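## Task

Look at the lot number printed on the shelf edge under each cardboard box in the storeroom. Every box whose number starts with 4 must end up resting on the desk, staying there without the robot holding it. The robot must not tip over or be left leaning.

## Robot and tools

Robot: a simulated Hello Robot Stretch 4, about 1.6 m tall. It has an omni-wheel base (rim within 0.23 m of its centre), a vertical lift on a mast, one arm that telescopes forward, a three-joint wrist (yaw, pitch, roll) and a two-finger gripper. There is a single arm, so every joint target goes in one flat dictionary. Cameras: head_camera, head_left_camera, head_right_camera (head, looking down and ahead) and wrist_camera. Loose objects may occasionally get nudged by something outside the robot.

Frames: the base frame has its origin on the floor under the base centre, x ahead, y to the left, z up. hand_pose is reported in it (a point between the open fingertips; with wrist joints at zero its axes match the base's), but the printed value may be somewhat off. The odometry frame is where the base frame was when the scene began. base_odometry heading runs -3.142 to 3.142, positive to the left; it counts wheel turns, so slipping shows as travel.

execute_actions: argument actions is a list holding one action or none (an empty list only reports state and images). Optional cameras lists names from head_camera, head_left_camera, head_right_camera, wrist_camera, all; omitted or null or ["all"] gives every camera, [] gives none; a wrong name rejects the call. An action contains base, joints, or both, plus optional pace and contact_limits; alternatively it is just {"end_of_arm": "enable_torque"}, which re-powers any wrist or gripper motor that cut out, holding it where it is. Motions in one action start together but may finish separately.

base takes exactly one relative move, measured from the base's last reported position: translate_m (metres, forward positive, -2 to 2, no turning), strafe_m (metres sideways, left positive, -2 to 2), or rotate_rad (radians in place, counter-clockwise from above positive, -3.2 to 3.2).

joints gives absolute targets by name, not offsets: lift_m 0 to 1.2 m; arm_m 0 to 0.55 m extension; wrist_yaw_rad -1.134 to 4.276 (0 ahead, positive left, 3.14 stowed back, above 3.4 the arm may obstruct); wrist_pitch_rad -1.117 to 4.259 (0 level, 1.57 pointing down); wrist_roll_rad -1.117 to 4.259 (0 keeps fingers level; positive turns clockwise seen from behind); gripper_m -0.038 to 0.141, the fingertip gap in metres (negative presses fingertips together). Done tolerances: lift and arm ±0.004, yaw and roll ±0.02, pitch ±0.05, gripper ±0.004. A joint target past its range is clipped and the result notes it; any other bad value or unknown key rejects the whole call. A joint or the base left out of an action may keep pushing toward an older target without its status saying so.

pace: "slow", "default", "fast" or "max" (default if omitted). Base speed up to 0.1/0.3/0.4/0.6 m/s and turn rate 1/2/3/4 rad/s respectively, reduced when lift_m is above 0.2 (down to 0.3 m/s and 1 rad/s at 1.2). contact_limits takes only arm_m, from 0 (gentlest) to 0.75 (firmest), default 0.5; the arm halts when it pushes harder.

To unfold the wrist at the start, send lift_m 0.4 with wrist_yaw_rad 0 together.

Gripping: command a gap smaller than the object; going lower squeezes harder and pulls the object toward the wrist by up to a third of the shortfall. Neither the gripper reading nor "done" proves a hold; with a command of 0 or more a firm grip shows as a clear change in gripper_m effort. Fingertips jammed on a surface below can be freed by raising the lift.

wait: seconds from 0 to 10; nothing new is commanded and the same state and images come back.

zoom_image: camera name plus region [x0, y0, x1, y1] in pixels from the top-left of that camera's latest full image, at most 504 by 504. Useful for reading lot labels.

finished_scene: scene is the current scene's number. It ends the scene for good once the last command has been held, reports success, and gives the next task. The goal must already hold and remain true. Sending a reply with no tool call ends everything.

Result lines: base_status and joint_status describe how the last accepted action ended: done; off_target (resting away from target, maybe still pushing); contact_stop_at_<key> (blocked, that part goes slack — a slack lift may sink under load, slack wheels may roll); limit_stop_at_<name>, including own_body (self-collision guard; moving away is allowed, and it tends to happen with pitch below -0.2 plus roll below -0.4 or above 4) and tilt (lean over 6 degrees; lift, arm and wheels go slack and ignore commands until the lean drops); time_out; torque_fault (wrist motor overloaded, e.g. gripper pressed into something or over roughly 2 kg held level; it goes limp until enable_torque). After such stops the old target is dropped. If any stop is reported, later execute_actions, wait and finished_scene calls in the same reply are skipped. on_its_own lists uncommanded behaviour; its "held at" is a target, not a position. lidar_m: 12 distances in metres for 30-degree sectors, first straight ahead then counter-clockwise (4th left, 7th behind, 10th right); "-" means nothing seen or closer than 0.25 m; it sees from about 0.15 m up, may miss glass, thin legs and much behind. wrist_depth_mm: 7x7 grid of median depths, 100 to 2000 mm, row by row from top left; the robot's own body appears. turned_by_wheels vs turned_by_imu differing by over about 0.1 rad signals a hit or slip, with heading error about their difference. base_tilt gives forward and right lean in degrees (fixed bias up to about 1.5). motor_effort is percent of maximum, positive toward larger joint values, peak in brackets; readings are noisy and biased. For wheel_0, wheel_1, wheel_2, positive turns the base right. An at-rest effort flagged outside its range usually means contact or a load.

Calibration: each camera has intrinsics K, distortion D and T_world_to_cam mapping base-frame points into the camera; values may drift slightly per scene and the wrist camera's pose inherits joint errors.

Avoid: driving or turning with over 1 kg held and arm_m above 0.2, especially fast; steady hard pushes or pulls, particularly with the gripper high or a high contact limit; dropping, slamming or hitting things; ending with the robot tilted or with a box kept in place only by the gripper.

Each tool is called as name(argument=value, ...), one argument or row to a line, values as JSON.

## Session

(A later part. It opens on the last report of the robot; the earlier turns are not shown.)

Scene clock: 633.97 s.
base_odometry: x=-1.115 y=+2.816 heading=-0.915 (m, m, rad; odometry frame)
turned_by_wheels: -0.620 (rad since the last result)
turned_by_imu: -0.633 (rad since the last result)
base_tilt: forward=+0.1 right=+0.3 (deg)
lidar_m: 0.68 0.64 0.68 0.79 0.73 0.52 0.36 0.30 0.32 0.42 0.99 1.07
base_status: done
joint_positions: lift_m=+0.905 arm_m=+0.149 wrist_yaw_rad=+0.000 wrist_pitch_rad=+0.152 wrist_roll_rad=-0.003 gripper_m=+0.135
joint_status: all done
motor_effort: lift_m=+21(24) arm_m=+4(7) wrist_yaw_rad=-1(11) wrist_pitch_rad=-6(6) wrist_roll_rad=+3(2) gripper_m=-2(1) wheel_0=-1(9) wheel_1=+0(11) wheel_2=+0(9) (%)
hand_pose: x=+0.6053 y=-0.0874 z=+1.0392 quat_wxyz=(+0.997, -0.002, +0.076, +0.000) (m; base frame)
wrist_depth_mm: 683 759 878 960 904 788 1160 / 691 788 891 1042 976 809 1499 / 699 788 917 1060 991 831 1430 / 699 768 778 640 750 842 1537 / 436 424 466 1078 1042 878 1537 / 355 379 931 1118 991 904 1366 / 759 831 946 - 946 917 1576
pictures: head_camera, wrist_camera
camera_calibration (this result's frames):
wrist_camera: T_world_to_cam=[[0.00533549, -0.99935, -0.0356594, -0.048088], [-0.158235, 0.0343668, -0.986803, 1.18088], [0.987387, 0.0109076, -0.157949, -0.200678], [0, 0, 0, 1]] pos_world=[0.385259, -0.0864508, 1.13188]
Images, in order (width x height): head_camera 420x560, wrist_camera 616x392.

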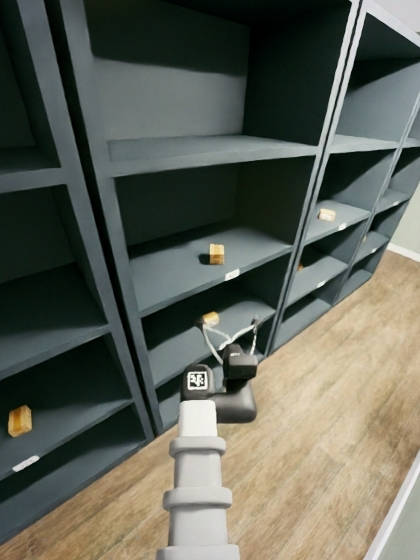

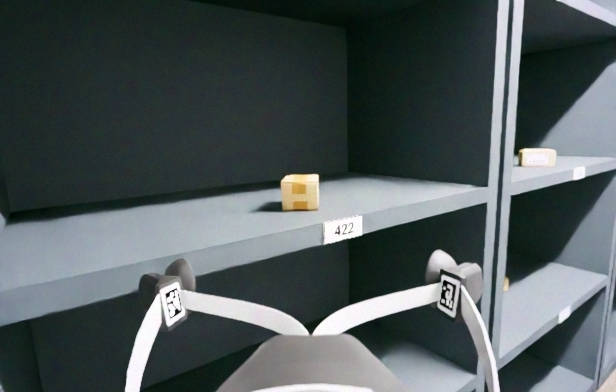

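execute_actions(
  actions=[
    {"base": {"translate_m": 0.2}, "joints": {"arm_m": 0.36, "lift_m": 0.902}, "pace": "default"},
  ],
  cameras=["head_camera", "wrist_camera"],
)

Scene clock: 675.53 s.
base_odometry: x=-0.993 y=+2.657 heading=-0.915 (m, m, rad; odometry frame)
turned_by_wheels: +0.000 (rad since the last result)
turned_by_imu: +0.000 (rad since the last result)
base_tilt: forward=+0.1 right=+0.3 (deg)
lidar_m: 0.53 0.47 0.51 0.67 0.84 0.79 0.51 0.47 0.48 0.63 1.49 0.79
base_status: done
joint_positions: lift_m=+0.902 arm_m=+0.359 wrist_yaw_rad=+0.000 wrist_pitch_rad=+0.152 wrist_roll_rad=-0.003 gripper_m=+0.135
joint_status: all done
motor_effort: lift_m=+14(23) arm_m=+5(4) wrist_yaw_rad=-2(2) wrist_pitch_rad=-6(5) wrist_roll_rad=+1(2) gripper_m=+0(1) wheel_0=+0(6) wheel_1=+1(6) wheel_2=-1(10) (%)
hand_pose: x=+0.8153 y=-0.0874 z=+1.0367 quat_wxyz=(+0.997, -0.002, +0.076, +0.000) (m; base frame)
wrist_depth_mm: 410 466 525 615 661 539 459 / 418 469 544 634 683 544 466 / 424 480 554 647 699 554 469 / 433 488 559 627 661 549 480 / 421 415 407 244 389 384 375 / 285 248 204 199 238 237 262 / 213 202 210 - 204 201 220
pictures: head_camera, wrist_camera
camera_calibration (this result's frames):
wrist_camera: T_world_to_cam=[[0.00546907, -0.999349, -0.0356597, -0.0493658], [-0.158274, 0.0343457, -0.986798, 1.21171], [0.98738, 0.0110409, -0.157983, -0.408365], [0, 0, 0, 1]] pos_world=[0.595263, -0.0864421, 1.12944]
Images, in order (width x height): head_camera 420x560, wrist_camera 616x392.

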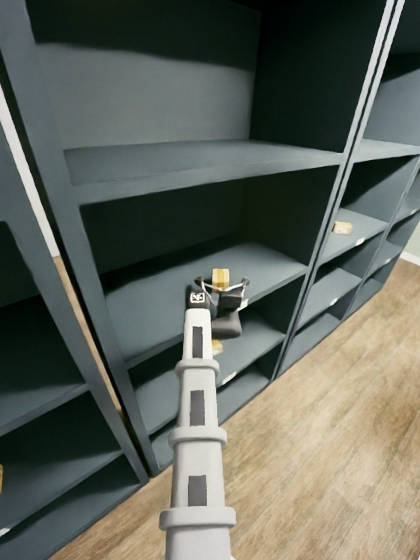

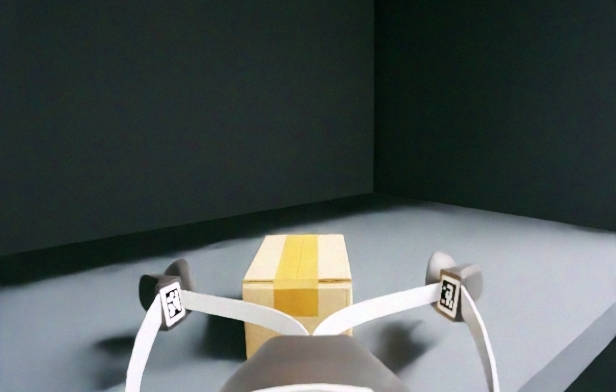

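Well positioned. Closing.

execute_actions(
  actions=[
    {"joints": {"gripper_m": 0.015}},
  ],
  cameras=["wrist_camera"],
)

execute_actions(
  actions=[
    {"joints": {"lift_m": 0.925}, "pace": "fast"},
  ],
  cameras=["wrist_camera"],
)

Scene clock: 685.63 s.
base_odometry: x=-0.993 y=+2.657 heading=-0.915 (m, m, rad; odometry frame)
turned_by_wheels: +0.000 (rad since the last result)
turned_by_imu: -0.001 (rad since the last result)
base_tilt: forward=+0.1 right=+0.4 (deg)
lidar_m: 0.53 0.49 0.49 0.67 0.84 0.78 0.52 0.48 0.49 0.65 1.46 0.80
base_status: not commanded
joint_positions: lift_m=+0.902 arm_m=+0.359 wrist_yaw_rad=+0.000 wrist_pitch_rad=+0.153 wrist_roll_rad=-0.003 gripper_m=+0.015
joint_status: all done
motor_effort: lift_m=+14(14) arm_m=+4(5) wrist_yaw_rad=-2(2) wrist_pitch_rad=-10(10) wrist_roll_rad=+4(1) gripper_m=-17(16) wheel_0=+0(0) wheel_1=+1(1) wheel_2=-1(2) (%)
hand_pose: x=+0.8152 y=-0.0874 z=+1.0364 quat_wxyz=(+0.997, -0.002, +0.077, +0.000) (m; base frame)
wrist_depth_mm: 413 466 535 615 661 535 459 / 418 473 544 634 683 544 466 / 427 484 554 647 699 559 469 / 433 488 559 634 661 554 477 / 418 413 404 238 389 377 373 / 282 278 187 187 188 246 259 / 211 200 208 - 203 192 219
pictures: wrist_camera
camera_calibration (this result's frames):
wrist_camera: T_world_to_cam=[[0.00543047, -0.999349, -0.0356652, -0.0493395], [-0.159349, 0.0343451, -0.986625, 1.21209], [0.987207, 0.0110411, -0.159059, -0.407111], [0, 0, 0, 1]] pos_world=[0.595317, -0.086442, 1.12937]
Images, in order (width x height): wrist_camera 616x392.

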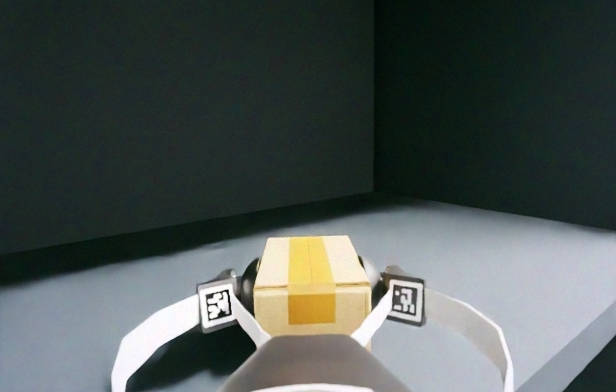

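Scene clock: 686.33 s.
base_odometry: x=-0.993 y=+2.657 heading=-0.915 (m, m, rad; odometry frame)
turned_by_wheels: +0.000 (rad since the last result)
turned_by_imu: +0.000 (rad since the last result)
base_tilt: forward=+0.1 right=+0.3 (deg)
lidar_m: 0.53 0.48 0.51 0.67 0.84 0.78 0.53 0.48 0.47 0.64 1.46 0.79
base_status: not commanded
joint_positions: lift_m=+0.925 arm_m=+0.359 wrist_yaw_rad=+0.000 wrist_pitch_rad=+0.154 wrist_roll_rad=-0.003 gripper_m=+0.015
joint_status: all done
motor_effort: lift_m=+21(21) arm_m=+4(4) wrist_yaw_rad=-2(2) wrist_pitch_rad=-9(11) wrist_roll_rad=+4(2) gripper_m=-20(18) wheel_0=+0(0) wheel_1=+1(1) wheel_2=-1(1) (%)
hand_pose: x=+0.8152 y=-0.0874 z=+1.0588 quat_wxyz=(+0.997, -0.002, +0.077, +0.000) (m; base frame)
wrist_depth_mm: 413 462 530 615 668 535 459 / 418 473 544 634 676 549 469 / 424 480 549 654 691 559 473 / 427 492 569 640 691 569 477 / 436 477 473 237 455 445 436 / 330 327 188 187 187 290 304 / 249 234 245 - 237 225 233
pictures: wrist_camera
camera_calibration (this result's frames):
wrist_camera: T_world_to_cam=[[0.00542088, -0.999349, -0.0356663, -0.0485348], [-0.159567, 0.0343453, -0.986589, 1.23426], [0.987172, 0.0110393, -0.159277, -0.403293], [0, 0, 0, 1]] pos_world=[0.59533, -0.0864421, 1.15174]
Images, in order (width x height): wrist_camera 616x392.

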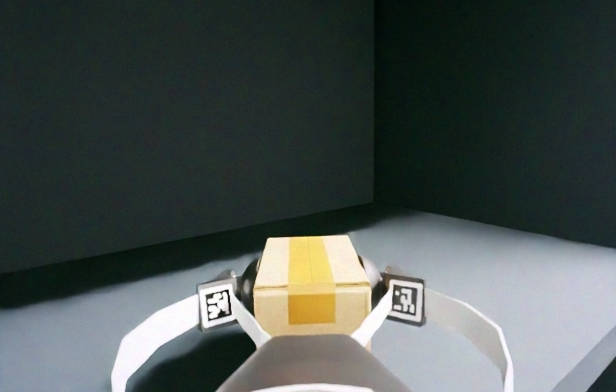

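execute_actions(
  actions=[
    {"joints": {"arm_m": 0.0}, "pace": "max"},
  ],
  cameras=[],
)

execute_actions(
  actions=[
    {"base": {"rotate_rad": -0.965}, "joints": {"lift_m": 0.5}, "pace": "fast"},
  ],
  cameras=["head_camera", "wrist_camera"],
)

Scene clock: 699.77 s.
base_odometry: x=-0.993 y=+2.657 heading=-0.915 (m, m, rad; odometry frame)
turned_by_wheels: +0.000 (rad since the last result)
turned_by_imu: -0.001 (rad since the last result)
base_tilt: forward=+0.1 right=+0.4 (deg)
lidar_m: 0.54 0.48 0.51 0.66 0.83 0.76 0.50 0.48 0.47 0.65 1.47 0.80
base_status: not commanded
joint_positions: lift_m=+0.925 arm_m=+0.001 wrist_yaw_rad=+0.000 wrist_pitch_rad=+0.154 wrist_roll_rad=-0.003 gripper_m=+0.015
joint_status: all done
motor_effort: lift_m=+21(21) arm_m=-5(3) wrist_yaw_rad=-1(2) wrist_pitch_rad=-10(10) wrist_roll_rad=+3(1) gripper_m=-18(21) wheel_0=+0(0) wheel_1=+1(1) wheel_2=-1(1) (%)
hand_pose: x=+0.4568 y=-0.0875 z=+1.0587 quat_wxyz=(+0.997, -0.002, +0.077, +0.000) (m; base frame)
wrist_depth_mm: 647 723 820 917 891 741 1008 / 654 732 842 976 931 759 1430 / 668 750 866 1025 960 788 1464 / 676 750 842 866 831 778 1255 / 500 492 480 237 574 831 1499 / 336 355 187 188 187 820 1281 / 691 778 904 - 960 878 1537
pictures: none
No camera images: the call's "cameras" was empty. Leave "cameras" out to get every camera's image.

Scene clock: 701.90 s.
base_odometry: x=-0.993 y=+2.657 heading=-1.880 (m, m, rad; odometry frame)
turned_by_wheels: -0.965 (rad since the last result)
turned_by_imu: -0.983 (rad since the last result)
base_tilt: forward=+0.0 right=+0.4 (deg)
lidar_m: 1.92 0.72 0.50 0.49 0.53 0.73 0.86 0.72 0.51 0.47 0.50 0.70
base_status: done
joint_positions: lift_m=+0.500 arm_m=+0.001 wrist_yaw_rad=+0.000 wrist_pitch_rad=+0.154 wrist_roll_rad=-0.003 gripper_m=+0.015
joint_status: all done
motor_effort: lift_m=+15(25) arm_m=-5(5) wrist_yaw_rad=-1(3) wrist_pitch_rad=-11(11) wrist_roll_rad=+2(3) gripper_m=-18(19) wheel_0=+1(11) wheel_1=+0(7) wheel_2=+0(7) (%)
hand_pose: x=+0.4568 y=-0.0875 z=+0.6342 quat_wxyz=(+0.997, -0.002, +0.077, +0.000) (m; base frame)
wrist_depth_mm: 1025 1576 - - 1576 820 564 / 1397 1576 - - 1576 820 564 / 1537 1661 - - 1618 842 569 / 991 1708 - - 1661 842 580 / 854 1756 - 236 1430 842 580 / 854 1430 187 187 187 750 585 / 854 1098 1160 - 1138 866 591
pictures: head_camera, wrist_camera
camera_calibration (this result's frames):
wrist_camera: T_world_to_cam=[[0.00511266, -0.999351, -0.0356659, -0.0616779], [-0.1598, 0.0343915, -0.98655, 0.75833], [0.987136, 0.0107433, -0.159521, -0.116945], [0, 0, 0, 1]] pos_world=[0.236938, -0.0864616, 0.727276]
Images, in order (width x height): head_camera 420x560, wrist_camera 616x392.

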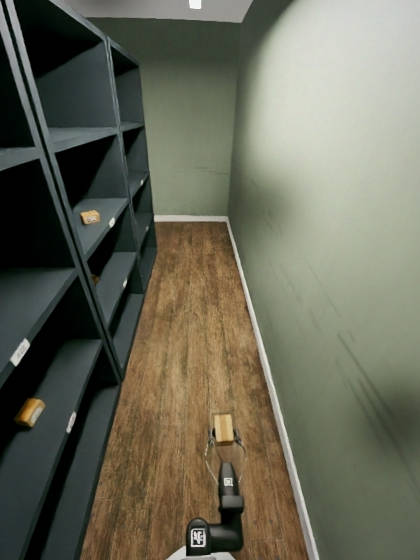

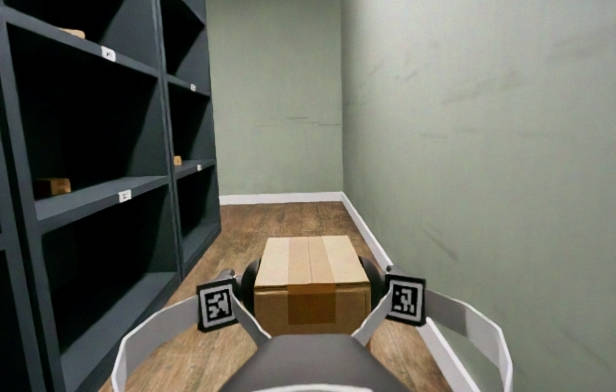

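execute_actions(
  actions=[
    {"base": {"translate_m": 1.25}, "joints": {"lift_m": 0.66, "wrist_yaw_rad": 1.45}, "pace": "max"},
  ],
  cameras=["head_camera", "wrist_camera"],
)

Scene clock: 731.43 s.
base_odometry: x=-1.373 y=+1.466 heading=-1.880 (m, m, rad; odometry frame)
turned_by_wheels: +0.000 (rad since the last result)
turned_by_imu: +0.007 (rad since the last result)
base_tilt: forward=-0.1 right=+0.4 (deg)
lidar_m: 1.99 0.71 0.52 0.47 0.52 0.72 1.94 0.71 0.50 0.48 0.49 0.72
base_status: done
joint_positions: lift_m=+0.660 arm_m=+0.001 wrist_yaw_rad=+1.450 wrist_pitch_rad=+0.154 wrist_roll_rad=-0.003 gripper_m=+0.015
joint_status: all done
motor_effort: lift_m=+20(25) arm_m=-4(5) wrist_yaw_rad=+0(3) wrist_pitch_rad=-10(12) wrist_roll_rad=+1(2) gripper_m=-20(19) wheel_0=+0(9) wheel_1=-1(9) wheel_2=+0(13) (%)
hand_pose: x=+0.2928 y=+0.2725 z=+0.7938 quat_wxyz=(+0.746, -0.052, +0.056, +0.661) (m; base frame)
wrist_depth_mm: 732 809 488 866 831 544 477 / 539 574 609 661 699 574 496 / 798 854 891 917 931 627 508 / 788 878 904 946 960 634 521 / 778 904 931 237 946 640 539 / 715 768 187 188 188 580 559 / 574 539 569 - 549 559 574
pictures: head_camera, wrist_camera
camera_calibration (this result's frames):
wrist_camera: T_world_to_cam=[[0.992682, -0.115368, -0.0356674, -0.22548], [-0.0533775, -0.154271, -0.986586, 0.897468], [0.108318, 0.98127, -0.1593, 0.0592414], [0, 0, 0, 1]] pos_world=[0.265318, 0.0543084, 0.886824]
Images, in order (width x height): head_camera 420x560, wrist_camera 616x392.

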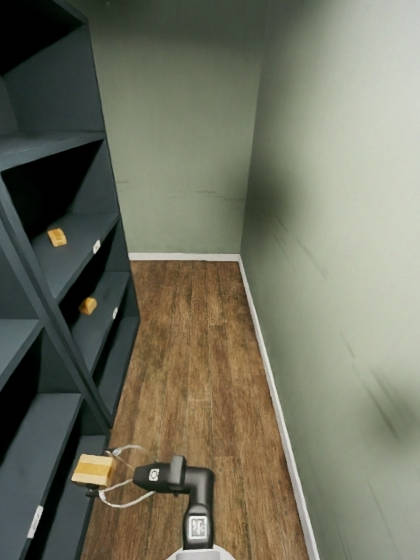

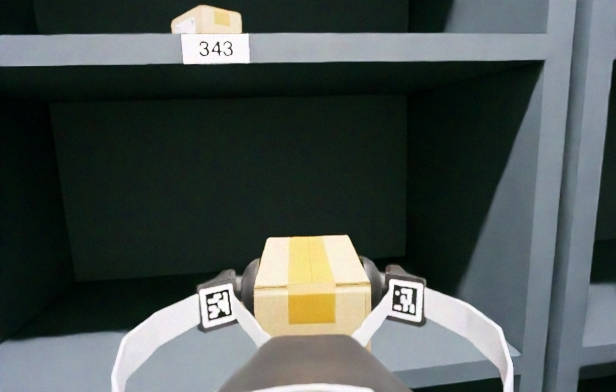

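execute_actions(
  actions=[
    {"base": {"translate_m": 2.0}, "joints": {"lift_m": 0.27}, "pace": "max"},
  ],
  cameras=["head_left_camera", "wrist_camera"],
)

Scene clock: 759.47 s.
base_odometry: x=-1.982 y=-0.439 heading=-1.880 (m, m, rad; odometry frame)
turned_by_wheels: +0.000 (rad since the last result)
turned_by_imu: +0.013 (rad since the last result)
base_tilt: forward=+0.1 right=+0.4 (deg)
lidar_m: 0.63 0.66 0.92 2.52 0.59 0.69 1.90 0.72 0.53 0.50 0.52 0.64
base_status: done
joint_positions: lift_m=+0.270 arm_m=+0.001 wrist_yaw_rad=+1.450 wrist_pitch_rad=+0.154 wrist_roll_rad=-0.003 gripper_m=+0.015
joint_status: all done
motor_effort: lift_m=+16(17) arm_m=-4(4) wrist_yaw_rad=-1(2) wrist_pitch_rad=-11(12) wrist_roll_rad=+3(2) gripper_m=-20(18) wheel_0=+1(6) wheel_1=-1(8) wheel_2=+3(12) (%)
hand_pose: x=+0.2928 y=+0.2725 z=+0.4042 quat_wxyz=(+0.746, -0.052, +0.056, +0.661) (m; base frame)
wrist_depth_mm: - - - - 1042 634 469 / - - - - 1060 634 473 / - - - - 1078 647 477 / - - - - 1118 654 480 / 1618 1576 1576 237 1025 661 488 / 1098 1060 187 187 187 597 496 / 809 768 809 - 778 661 500
pictures: head_left_camera, wrist_camera
camera_calibration (this result's frames):
wrist_camera: T_world_to_cam=[[0.992685, -0.115346, -0.0356681, -0.239377], [-0.0533878, -0.154391, -0.986566, 0.51306], [0.108289, 0.981254, -0.15942, -0.00276798], [0, 0, 0, 1]] pos_world=[0.265317, 0.0543168, 0.497188]
Images, in order (width x height): head_left_camera 420x672, wrist_camera 616x392.

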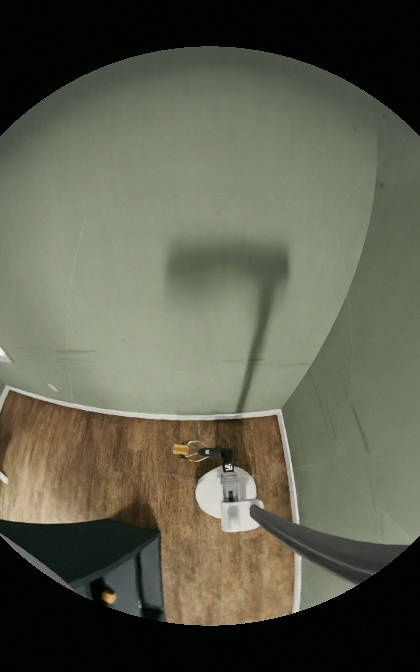

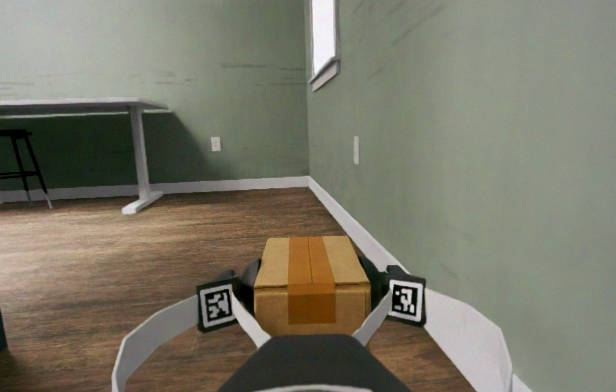

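execute_actions(
  actions=[
    {"base": {"strafe_m": 2.0}, "joints": {"lift_m": 0.5}, "pace": "max"},
  ],
  cameras=["head_left_camera"],
)

Scene clock: 795.93 s.
base_odometry: x=-0.077 y=-1.047 heading=-1.880 (m, m, rad; odometry frame)
turned_by_wheels: +0.000 (rad since the last result)
turned_by_imu: +0.001 (rad since the last result)
base_tilt: forward=+0.1 right=+0.3 (deg)
lidar_m: 0.63 0.68 0.95 1.24 0.62 0.68 1.99 1.45 1.09 1.37 0.96 0.70
base_status: done
joint_positions: lift_m=+0.500 arm_m=+0.001 wrist_yaw_rad=+1.450 wrist_pitch_rad=+0.154 wrist_roll_rad=-0.003 gripper_m=+0.015
joint_status: all done
motor_effort: lift_m=+20(30) arm_m=-4(4) wrist_yaw_rad=-2(0) wrist_pitch_rad=-9(11) wrist_roll_rad=+3(4) gripper_m=-18(19) wheel_0=+3(14) wheel_1=-1(14) wheel_2=+1(4) (%)
hand_pose: x=+0.2927 y=+0.2725 z=+0.6339 quat_wxyz=(+0.746, -0.052, +0.056, +0.661) (m; base frame)
wrist_depth_mm: 1060 1078 1098 1160 1160 683 492 / 1078 1118 1138 1182 1205 676 508 / 1118 1138 1182 1205 1205 715 525 / 1160 1160 1182 1255 1229 732 525 / 1182 1182 1229 237 1138 741 530 / 1205 1229 188 187 187 668 539 / 1205 1138 1182 - 1078 768 549
pictures: head_left_camera
Images, in order (width x height): head_left_camera 420x672.

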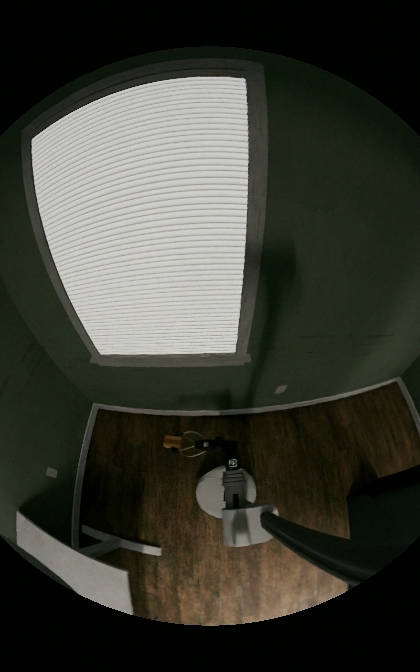

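execute_actions(
  actions=[
    {"base": {"rotate_rad": 2.45}, "joints": {"lift_m": 0.675, "wrist_yaw_rad": 0.0}, "pace": "fast"},
  ],
  cameras=["head_camera", "wrist_camera"],
)

Scene clock: 803.87 s.
base_odometry: x=-0.077 y=-1.047 heading=+0.570 (m, m, rad; odometry frame)
turned_by_wheels: +2.450 (rad since the last result)
turned_by_imu: +2.492 (rad since the last result)
base_tilt: forward=+0.0 right=+0.3 (deg)
lidar_m: 0.62 1.17 1.74 1.12 1.09 1.18 0.74 0.64 0.64 0.81 1.23 0.75
base_status: done
joint_positions: lift_m=+0.675 arm_m=+0.001 wrist_yaw_rad=+0.000 wrist_pitch_rad=+0.154 wrist_roll_rad=-0.003 gripper_m=+0.015
joint_status: all done
motor_effort: lift_m=+22(22) arm_m=-4(4) wrist_yaw_rad=-1(7) wrist_pitch_rad=-8(11) wrist_roll_rad=+1(3) gripper_m=-19(19) wheel_0=-2(4) wheel_1=+0(11) wheel_2=+0(11) (%)
hand_pose: x=+0.4567 y=-0.0874 z=+0.8088 quat_wxyz=(+0.997, -0.002, +0.077, +0.000) (m; base frame)
wrist_depth_mm: - - - 1576 1205 1008 854 / - - - 1618 1229 1025 866 / - - - 1661 1281 1042 878 / - 1336 1025 991 946 917 904 / - - 654 237 574 1060 917 / - 1983 187 187 187 1042 931 / 1499 1397 1430 - 820 1118 960
pictures: head_camera, wrist_camera
camera_calibration (this result's frames):
wrist_camera: T_world_to_cam=[[0.00535115, -0.999349, -0.0356687, -0.0554948], [-0.159466, 0.0343599, -0.986605, 0.930392], [0.987189, 0.0109674, -0.159178, -0.0893382], [0, 0, 0, 1]] pos_world=[0.236856, -0.086447, 0.901729]
Images, in order (width x height): head_camera 420x560, wrist_camera 616x392.

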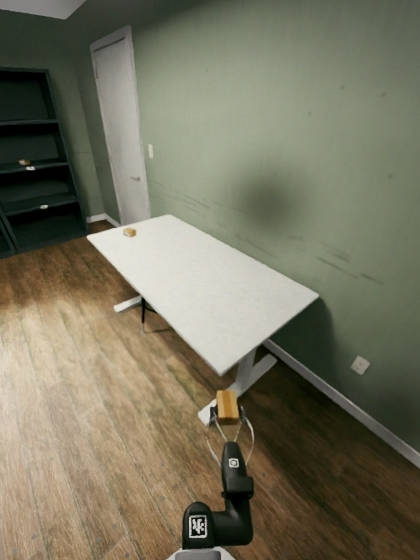

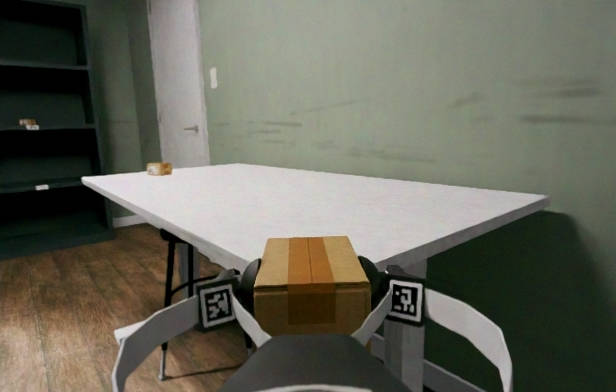

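execute_actions(
  actions=[
    {"base": {"translate_m": 0.25}, "joints": {"lift_m": 0.66, "arm_m": 0.27}, "pace": "fast"},
  ],
  cameras=[],
)

execute_actions(
  actions=[
    {"joints": {"lift_m": 0.632}, "pace": "default"},
  ],
  cameras=["head_camera", "wrist_camera"],
)

Scene clock: 814.13 s.
base_odometry: x=+0.134 y=-0.912 heading=+0.570 (m, m, rad; odometry frame)
turned_by_wheels: +0.000 (rad since the last result)
turned_by_imu: +0.001 (rad since the last result)
base_tilt: forward=+0.1 right=+0.4 (deg)
lidar_m: 0.40 0.77 2.00 1.29 1.19 1.52 0.96 0.83 0.84 1.06 1.07 0.41
base_status: done
joint_positions: lift_m=+0.660 arm_m=+0.269 wrist_yaw_rad=+0.000 wrist_pitch_rad=+0.154 wrist_roll_rad=-0.003 gripper_m=+0.015
joint_status: all done
motor_effort: lift_m=+15(21) arm_m=+4(2) wrist_yaw_rad=-2(3) wrist_pitch_rad=-11(11) wrist_roll_rad=+2(2) gripper_m=-20(17) wheel_0=+1(5) wheel_1=+1(7) wheel_2=+2(13) (%)
hand_pose: x=+0.7252 y=-0.0873 z=+0.7943 quat_wxyz=(+0.997, -0.002, +0.077, +0.000) (m; base frame)
wrist_depth_mm: - - 1499 1060 842 683 585 / - - 1537 1118 866 699 597 / - - 1618 1160 878 715 609 / 1008 946 917 878 854 715 621 / 512 504 488 237 469 462 452 / 343 340 187 187 188 303 315 / 258 244 254 - 248 235 243
pictures: none
No camera images: the call's "cameras" was empty. Leave "cameras" out to get every camera's image.

Scene clock: 815.03 s.
base_odometry: x=+0.134 y=-0.912 heading=+0.570 (m, m, rad; odometry frame)
turned_by_wheels: +0.000 (rad since the last result)
turned_by_imu: +0.000 (rad since the last result)
base_tilt: forward=+0.1 right=+0.3 (deg)
lidar_m: 0.37 0.75 1.99 1.29 1.21 1.51 0.94 0.82 0.85 1.04 1.06 0.40
base_status: not commanded
joint_positions: lift_m=+0.632 arm_m=+0.269 wrist_yaw_rad=+0.000 wrist_pitch_rad=+0.154 wrist_roll_rad=-0.003 gripper_m=+0.015
joint_status: all done
motor_effort: lift_m=+14(9) arm_m=+4(4) wrist_yaw_rad=-2(2) wrist_pitch_rad=-9(11) wrist_roll_rad=+2(2) gripper_m=-20(20) wheel_0=+1(1) wheel_1=+1(1) wheel_2=+2(2) (%)
hand_pose: x=+0.7252 y=-0.0873 z=+0.7663 quat_wxyz=(+0.997, -0.002, +0.077, +0.000) (m; base frame)
wrist_depth_mm: - - 1499 1078 831 683 591 / - - 1537 1118 854 699 597 / - - 1661 1138 878 715 609 / 831 798 759 732 707 676 597 / 424 413 407 237 387 379 373 / 282 279 187 187 188 248 262 / 213 202 210 - 204 193 200
pictures: head_camera, wrist_camera
camera_calibration (this result's frames):
wrist_camera: T_world_to_cam=[[0.00549009, -0.999349, -0.0356694, -0.0585036], [-0.159621, 0.0343368, -0.986581, 0.931441], [0.987163, 0.01111, -0.159328, -0.360987], [0, 0, 0, 1]] pos_world=[0.505352, -0.0864376, 0.85934]
Images, in order (width x height): head_camera 420x560, wrist_camera 616x392.

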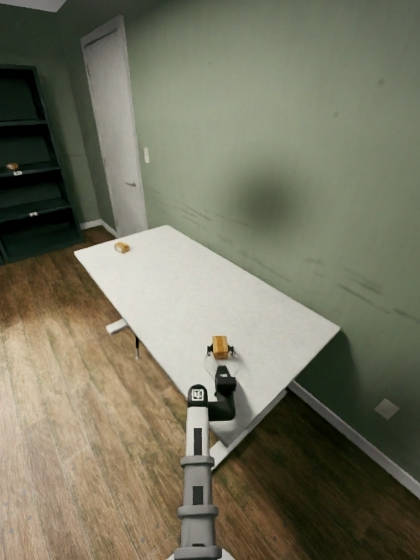

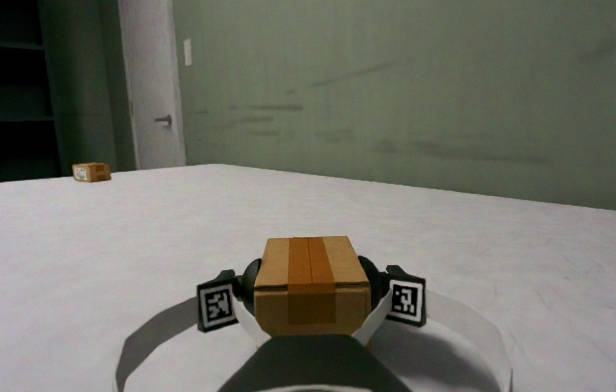

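execute_actions(
  actions=[
    {"joints": {"gripper_m": 0.09}},
  ],
  cameras=["wrist_camera"],
)

execute_actions(
  actions=[
    {"joints": {"arm_m": 0.12, "lift_m": 0.67}, "pace": "fast"},
  ],
)

Scene clock: 821.00 s.
base_odometry: x=+0.134 y=-0.912 heading=+0.570 (m, m, rad; odometry frame)
turned_by_wheels: +0.000 (rad since the last result)
turned_by_imu: -0.001 (rad since the last result)
base_tilt: forward=+0.0 right=+0.4 (deg)
lidar_m: 0.37 0.76 1.98 1.30 1.20 1.50 0.96 0.82 0.84 1.06 1.07 0.40
base_status: not commanded
joint_positions: lift_m=+0.632 arm_m=+0.269 wrist_yaw_rad=+0.000 wrist_pitch_rad=+0.153 wrist_roll_rad=-0.003 gripper_m=+0.090
joint_status: all done
motor_effort: lift_m=+14(14) arm_m=+4(4) wrist_yaw_rad=-2(2) wrist_pitch_rad=-6(10) wrist_roll_rad=+2(2) gripper_m=-4(20) wheel_0=+1(1) wheel_1=+1(1) wheel_2=+2(2) (%)
hand_pose: x=+0.7253 y=-0.0873 z=+0.7666 quat_wxyz=(+0.997, -0.002, +0.076, +0.000) (m; base frame)
wrist_depth_mm: - - 1499 1060 842 691 585 / - - 1537 1078 866 699 597 / - - 1618 1138 878 715 609 / 842 809 768 741 715 691 597 / 427 421 407 247 392 382 375 / 285 282 198 200 201 264 264 / 214 203 211 - 206 195 201
pictures: wrist_camera
camera_calibration (this result's frames):
wrist_camera: T_world_to_cam=[[0.00552387, -0.999349, -0.0356647, -0.0585223], [-0.158677, 0.0343374, -0.986733, 0.931149], [0.987315, 0.0111098, -0.158384, -0.361821], [0, 0, 0, 1]] pos_world=[0.505306, -0.0864377, 0.859402]
Images, in order (width x height): wrist_camera 616x392.

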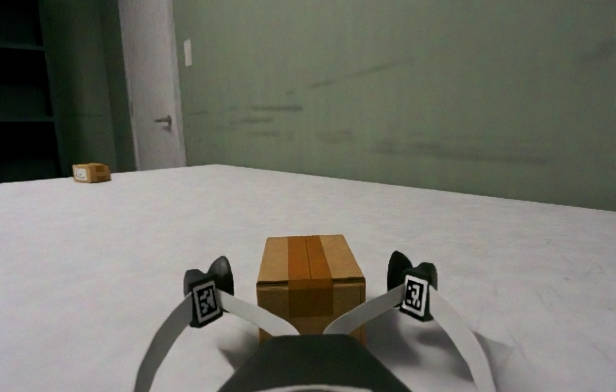

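Scene clock: 822.30 s.
base_odometry: x=+0.134 y=-0.912 heading=+0.570 (m, m, rad; odometry frame)
turned_by_wheels: +0.000 (rad since the last result)
turned_by_imu: +0.000 (rad since the last result)
base_tilt: forward=+0.1 right=+0.4 (deg)
lidar_m: 0.43 0.78 1.99 1.31 1.21 1.52 0.96 0.82 0.84 1.04 1.05 0.41
base_status: not commanded
joint_positions: lift_m=+0.670 arm_m=+0.121 wrist_yaw_rad=+0.000 wrist_pitch_rad=+0.153 wrist_roll_rad=-0.003 gripper_m=+0.090
joint_status: all done
motor_effort: lift_m=+22(20) arm_m=-5(3) wrist_yaw_rad=-1(2) wrist_pitch_rad=-7(7) wrist_roll_rad=+1(1) gripper_m=+1(1) wheel_0=+1(1) wheel_1=+1(1) wheel_2=+2(2) (%)
hand_pose: x=+0.5768 y=-0.0875 z=+0.8041 quat_wxyz=(+0.997, -0.002, +0.076, +0.000) (m; base frame)
wrist_depth_mm: - - 1661 1205 946 778 668 / - - 1756 1255 976 788 676 / - - 1863 1308 991 798 683 / - 1042 1008 976 931 778 683 / 615 539 535 402 504 496 488 / 427 364 198 357 216 342 340 / 1336 263 273 - 265 252 260
pictures: head_camera, head_left_camera, head_right_camera, wrist_camera
camera_calibration (this result's frames):
wrist_camera: T_world_to_cam=[[0.00507699, -0.999351, -0.0356631, -0.0562392], [-0.1584, 0.0344096, -0.986775, 0.944462], [0.987362, 0.0106589, -0.158122, -0.20958], [0, 0, 0, 1]] pos_world=[0.356819, -0.0864674, 0.896827]
Images, in order (width x height): head_camera 420x560, head_left_camera 420x672, head_right_camera 420x672, wrist_camera 616x392.

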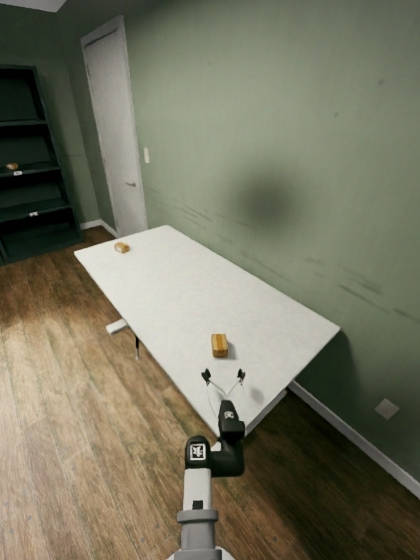

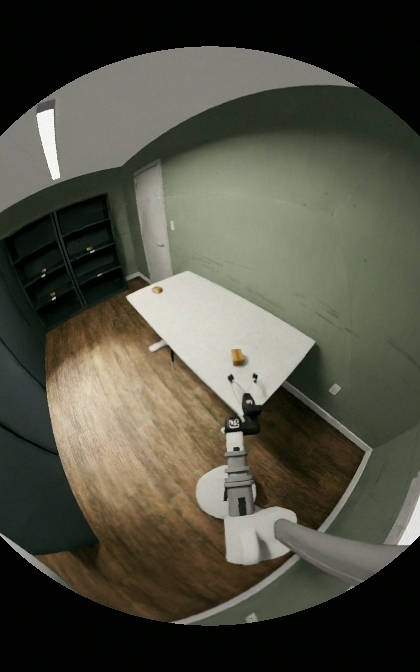

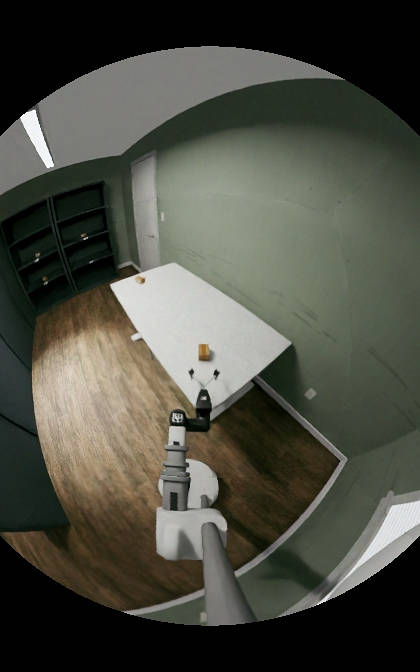

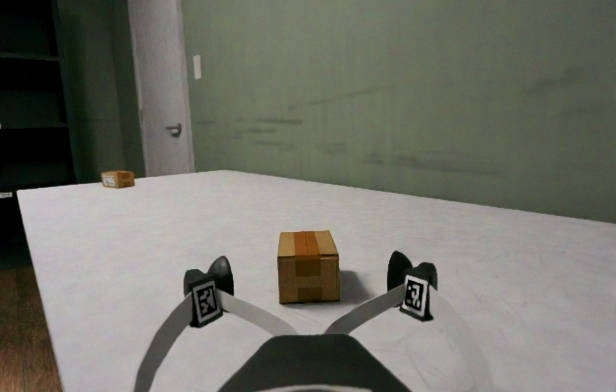

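finished_scene(
  scene=1,
)

The scene is finished: the task was done.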